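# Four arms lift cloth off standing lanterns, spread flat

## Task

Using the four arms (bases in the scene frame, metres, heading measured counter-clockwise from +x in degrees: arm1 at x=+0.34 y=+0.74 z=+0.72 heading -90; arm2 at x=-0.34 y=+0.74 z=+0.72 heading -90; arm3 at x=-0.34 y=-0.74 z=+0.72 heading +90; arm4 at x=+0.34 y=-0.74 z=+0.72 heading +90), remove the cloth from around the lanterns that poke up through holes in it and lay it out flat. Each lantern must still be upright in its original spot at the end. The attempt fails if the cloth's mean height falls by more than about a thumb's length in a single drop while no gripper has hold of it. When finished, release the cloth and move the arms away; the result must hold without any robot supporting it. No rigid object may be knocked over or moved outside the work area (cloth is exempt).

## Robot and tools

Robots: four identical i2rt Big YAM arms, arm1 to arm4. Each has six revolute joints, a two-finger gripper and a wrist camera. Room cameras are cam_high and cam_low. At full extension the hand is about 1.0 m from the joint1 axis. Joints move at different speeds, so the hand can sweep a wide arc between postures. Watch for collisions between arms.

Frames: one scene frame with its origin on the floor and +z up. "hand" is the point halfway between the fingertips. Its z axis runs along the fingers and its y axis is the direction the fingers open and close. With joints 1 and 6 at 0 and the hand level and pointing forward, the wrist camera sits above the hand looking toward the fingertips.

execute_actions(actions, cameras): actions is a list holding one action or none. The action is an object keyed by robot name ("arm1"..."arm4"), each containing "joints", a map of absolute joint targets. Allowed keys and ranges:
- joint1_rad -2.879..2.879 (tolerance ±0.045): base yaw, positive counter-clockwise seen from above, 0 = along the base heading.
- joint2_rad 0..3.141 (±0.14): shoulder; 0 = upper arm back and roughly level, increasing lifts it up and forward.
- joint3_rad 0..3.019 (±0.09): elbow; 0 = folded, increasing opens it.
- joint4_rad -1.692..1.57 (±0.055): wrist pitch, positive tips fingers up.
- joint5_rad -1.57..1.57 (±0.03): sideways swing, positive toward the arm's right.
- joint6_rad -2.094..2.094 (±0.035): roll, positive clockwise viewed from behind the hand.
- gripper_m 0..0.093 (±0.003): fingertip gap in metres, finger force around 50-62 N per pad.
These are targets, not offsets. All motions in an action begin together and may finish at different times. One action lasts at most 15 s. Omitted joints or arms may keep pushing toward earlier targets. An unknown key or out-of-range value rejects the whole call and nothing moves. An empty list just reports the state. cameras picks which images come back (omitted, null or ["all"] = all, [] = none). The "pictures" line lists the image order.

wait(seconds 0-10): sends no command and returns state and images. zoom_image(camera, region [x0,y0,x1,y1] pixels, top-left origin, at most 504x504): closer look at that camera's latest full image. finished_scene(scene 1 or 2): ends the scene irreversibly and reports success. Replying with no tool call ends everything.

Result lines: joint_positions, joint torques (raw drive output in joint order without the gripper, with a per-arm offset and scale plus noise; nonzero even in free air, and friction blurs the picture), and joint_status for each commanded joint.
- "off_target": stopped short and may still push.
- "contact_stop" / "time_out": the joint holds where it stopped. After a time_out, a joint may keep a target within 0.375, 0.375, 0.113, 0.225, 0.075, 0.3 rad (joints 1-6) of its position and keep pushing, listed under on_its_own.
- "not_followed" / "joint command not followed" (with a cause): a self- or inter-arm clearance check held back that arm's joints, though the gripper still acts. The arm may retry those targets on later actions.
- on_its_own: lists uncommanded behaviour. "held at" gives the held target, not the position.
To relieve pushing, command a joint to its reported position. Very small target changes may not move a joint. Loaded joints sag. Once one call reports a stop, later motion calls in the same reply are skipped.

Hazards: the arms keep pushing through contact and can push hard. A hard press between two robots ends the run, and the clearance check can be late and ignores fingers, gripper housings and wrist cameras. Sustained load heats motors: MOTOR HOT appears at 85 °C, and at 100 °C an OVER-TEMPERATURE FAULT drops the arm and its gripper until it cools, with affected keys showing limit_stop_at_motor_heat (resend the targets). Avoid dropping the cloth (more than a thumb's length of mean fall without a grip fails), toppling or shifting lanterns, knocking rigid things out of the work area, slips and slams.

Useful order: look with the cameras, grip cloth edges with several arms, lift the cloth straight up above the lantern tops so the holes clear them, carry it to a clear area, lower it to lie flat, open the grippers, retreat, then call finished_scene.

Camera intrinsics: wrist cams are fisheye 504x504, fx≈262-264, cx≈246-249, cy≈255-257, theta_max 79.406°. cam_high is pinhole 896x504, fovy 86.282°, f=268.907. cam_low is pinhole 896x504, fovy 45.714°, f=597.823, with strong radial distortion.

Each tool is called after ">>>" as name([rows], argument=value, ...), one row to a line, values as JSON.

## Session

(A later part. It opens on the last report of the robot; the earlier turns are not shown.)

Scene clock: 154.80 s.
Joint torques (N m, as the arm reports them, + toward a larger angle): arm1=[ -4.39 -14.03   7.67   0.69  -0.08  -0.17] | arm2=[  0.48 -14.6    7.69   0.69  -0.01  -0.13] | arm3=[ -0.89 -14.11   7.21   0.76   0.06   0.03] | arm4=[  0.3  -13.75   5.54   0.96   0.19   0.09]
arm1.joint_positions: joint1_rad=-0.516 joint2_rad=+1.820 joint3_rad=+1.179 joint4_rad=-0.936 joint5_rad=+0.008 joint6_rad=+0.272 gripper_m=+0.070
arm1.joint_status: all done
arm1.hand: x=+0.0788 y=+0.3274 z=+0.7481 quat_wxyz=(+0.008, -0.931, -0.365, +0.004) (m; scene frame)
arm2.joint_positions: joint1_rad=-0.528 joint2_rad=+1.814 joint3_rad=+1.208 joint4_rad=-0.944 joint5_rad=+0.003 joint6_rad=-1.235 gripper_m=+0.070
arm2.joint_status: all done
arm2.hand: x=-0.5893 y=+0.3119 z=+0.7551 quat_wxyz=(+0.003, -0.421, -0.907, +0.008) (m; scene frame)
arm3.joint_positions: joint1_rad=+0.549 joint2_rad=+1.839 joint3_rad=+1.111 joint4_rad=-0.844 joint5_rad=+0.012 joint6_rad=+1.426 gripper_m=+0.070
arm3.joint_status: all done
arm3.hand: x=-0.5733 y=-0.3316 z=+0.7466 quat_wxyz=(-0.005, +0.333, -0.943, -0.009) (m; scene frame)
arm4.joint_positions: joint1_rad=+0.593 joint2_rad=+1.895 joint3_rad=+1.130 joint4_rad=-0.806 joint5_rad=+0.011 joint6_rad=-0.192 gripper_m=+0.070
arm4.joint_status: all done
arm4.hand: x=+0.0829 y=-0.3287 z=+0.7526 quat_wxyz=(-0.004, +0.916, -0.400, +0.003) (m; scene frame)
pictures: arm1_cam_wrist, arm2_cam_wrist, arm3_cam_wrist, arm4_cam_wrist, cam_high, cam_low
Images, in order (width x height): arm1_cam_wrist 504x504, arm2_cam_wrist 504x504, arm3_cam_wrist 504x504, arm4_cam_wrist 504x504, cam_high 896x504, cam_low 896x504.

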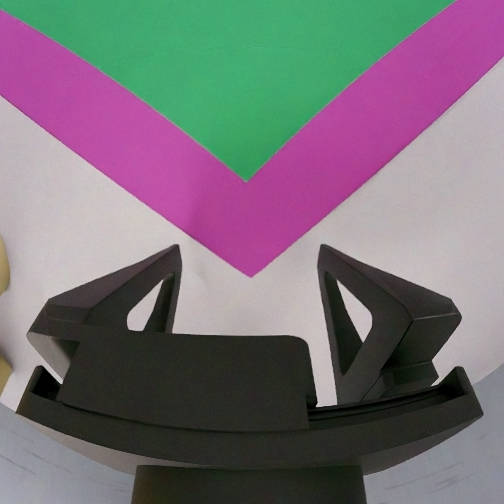

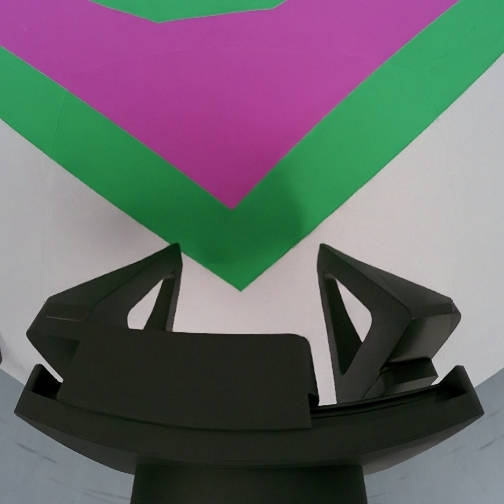

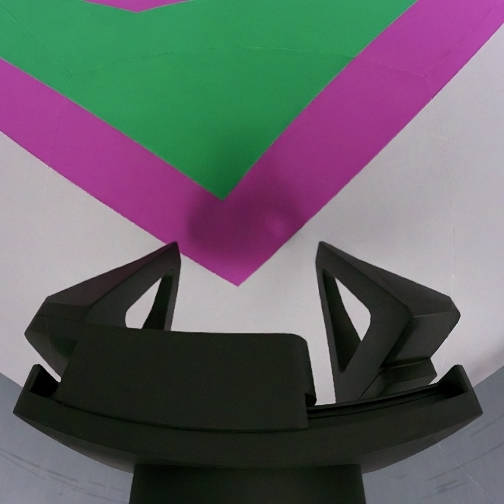

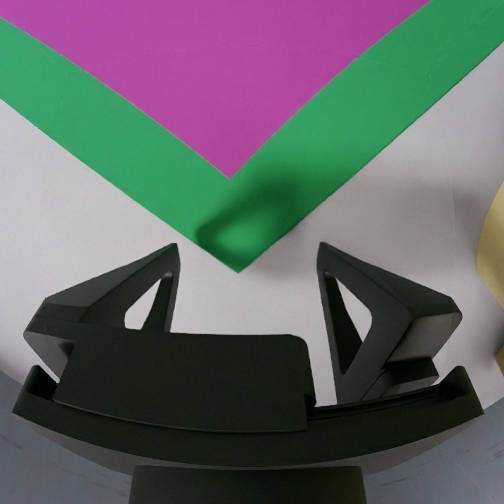

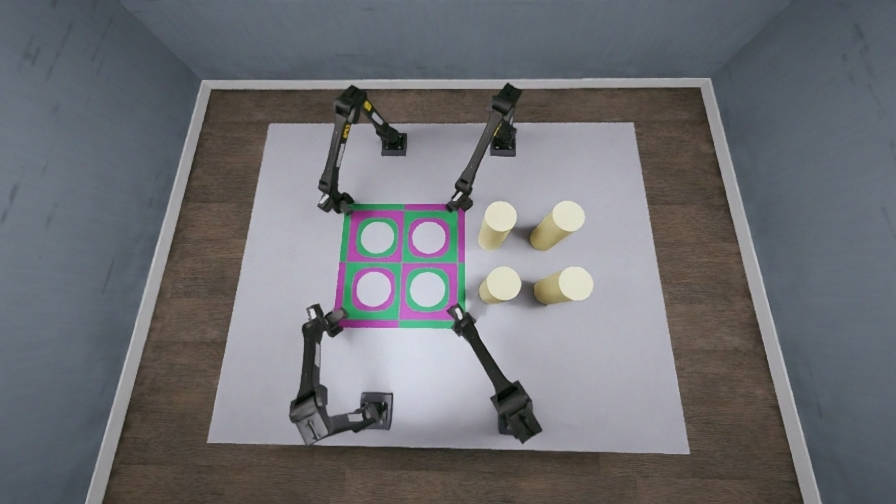

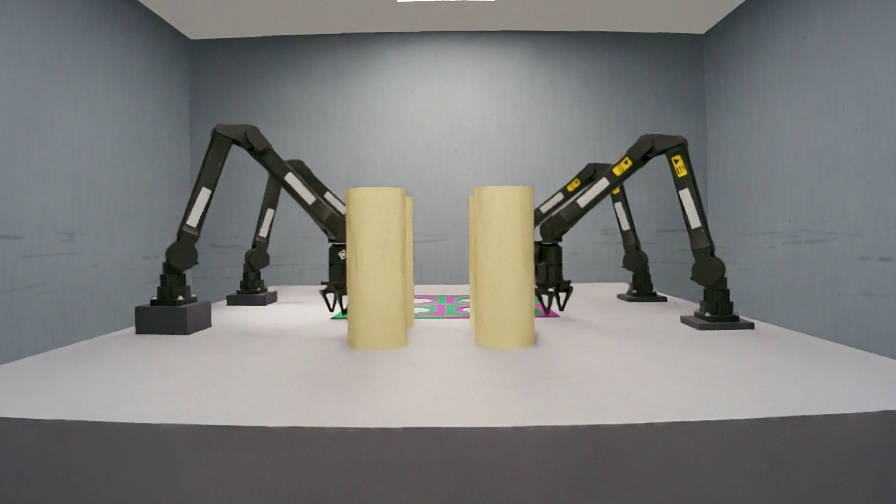

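The cloth is lying flat at all four corners, so I'm retracting all four arms up and back.

>>> execute_actions([
  {"arm1": {"joints": {"joint2_rad": 0.75, "joint3_rad": 1.25, "joint4_rad": -1.2}}, "arm2": {"joints": {"joint2_rad": 0.75, "joint3_rad": 1.25, "joint4_rad": -1.2}}, "arm3": {"joints": {"joint2_rad": 0.75, "joint3_rad": 1.25, "joint4_rad": -1.2}}, "arm4": {"joints": {"joint2_rad": 0.75, "joint3_rad": 1.25, "joint4_rad": -1.2}}},
], cameras=["cam_high", "cam_low"])

Scene clock: 158.60 s.
Joint torques (N m, as the arm reports them, + toward a larger angle): arm1=[-4.37 -0.35 10.62  1.33 -0.11 -0.18] | arm2=[ 0.48  0.26  9.78  1.24  0.01 -0.07] | arm3=[-0.85 -1.65  9.68  0.81  0.04 -0.03] | arm4=[ 0.32 -0.17 10.77  1.57  0.18  0.11]
arm1.joint_positions: joint1_rad=-0.516 joint2_rad=+0.743 joint3_rad=+1.224 joint4_rad=-1.193 joint5_rad=+0.008 joint6_rad=+0.272 gripper_m=+0.070
arm1.joint_status: all done
arm1.hand: x=+0.1733 y=+0.4733 z=+1.1940 quat_wxyz=(-0.245, -0.846, -0.331, +0.339) (m; scene frame)
arm2.joint_positions: joint1_rad=-0.528 joint2_rad=+0.742 joint3_rad=+1.229 joint4_rad=-1.192 joint5_rad=+0.003 joint6_rad=-1.235 gripper_m=+0.070
arm2.joint_status: all done
arm2.hand: x=-0.4959 y=+0.4685 z=+1.1933 quat_wxyz=(+0.043, -0.383, -0.824, +0.415) (m; scene frame)
arm3.joint_positions: joint1_rad=+0.549 joint2_rad=+0.745 joint3_rad=+1.228 joint4_rad=-1.184 joint5_rad=+0.011 joint6_rad=+1.426 gripper_m=+0.070
arm3.joint_status: all done
arm3.hand: x=-0.4904 y=-0.4739 z=+1.2226 quat_wxyz=(+0.077, +0.298, -0.853, -0.422) (m; scene frame)
arm4.joint_positions: joint1_rad=+0.593 joint2_rad=+0.741 joint3_rad=+1.218 joint4_rad=-1.192 joint5_rad=+0.011 joint6_rad=-0.192 gripper_m=+0.070
arm4.joint_status: all done
arm4.hand: x=+0.1722 y=-0.4722 z=+1.2456 quat_wxyz=(-0.239, +0.833, -0.367, -0.339) (m; scene frame)
pictures: cam_high, cam_low
Images, in order (width x height): cam_high 896x504, cam_low 896x504.

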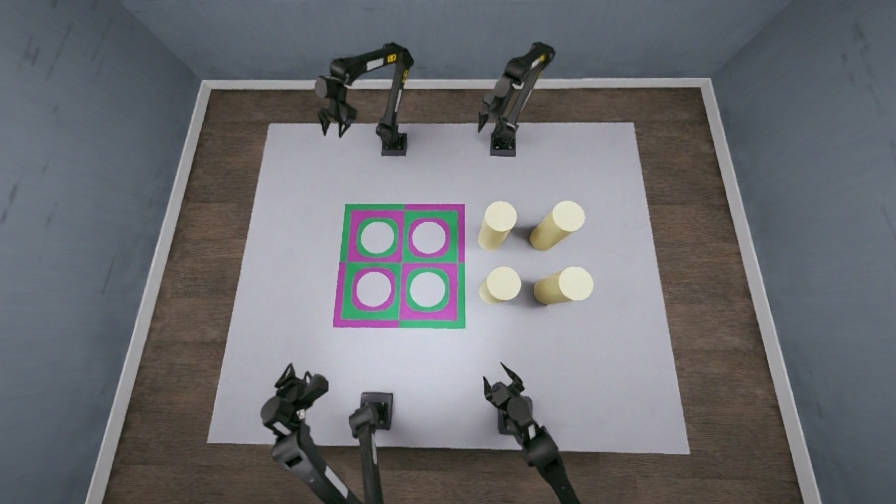

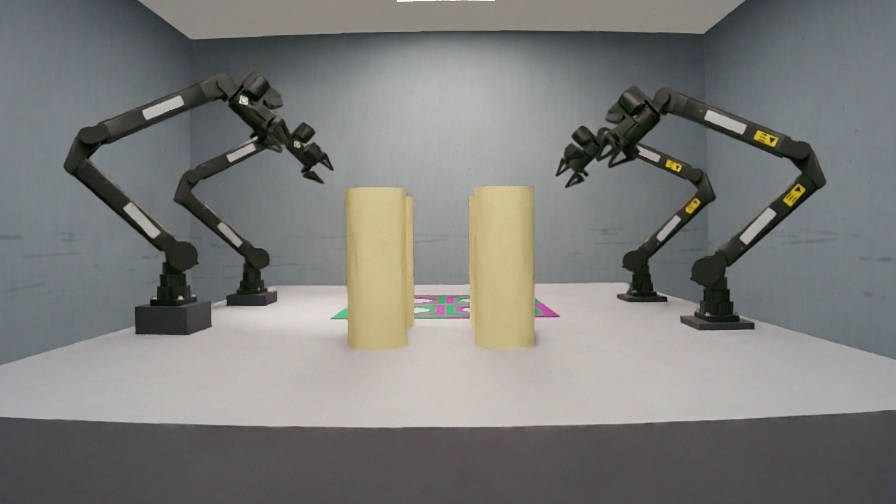

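>>> zoom_image(camera="cam_high", region=[300, 170, 640, 350])

Region (300, 170, 640, 350) of cam_high's 896x504 image, scaled by 1.482, with more detail than that image has; it fills the top 267 rows of this view, and the rest is white.

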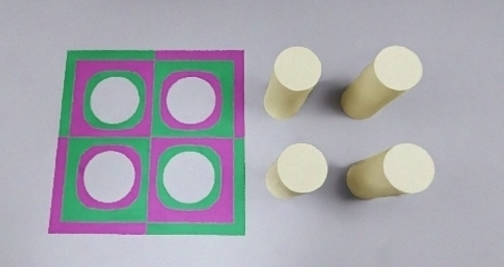

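The cloth is flat and clear of the lanterns. All four lanterns are still standing in place and the arms are out of the way, so I'm ending the scene.

>>> finished_scene(scene=2)

The scene is finished: the task was done.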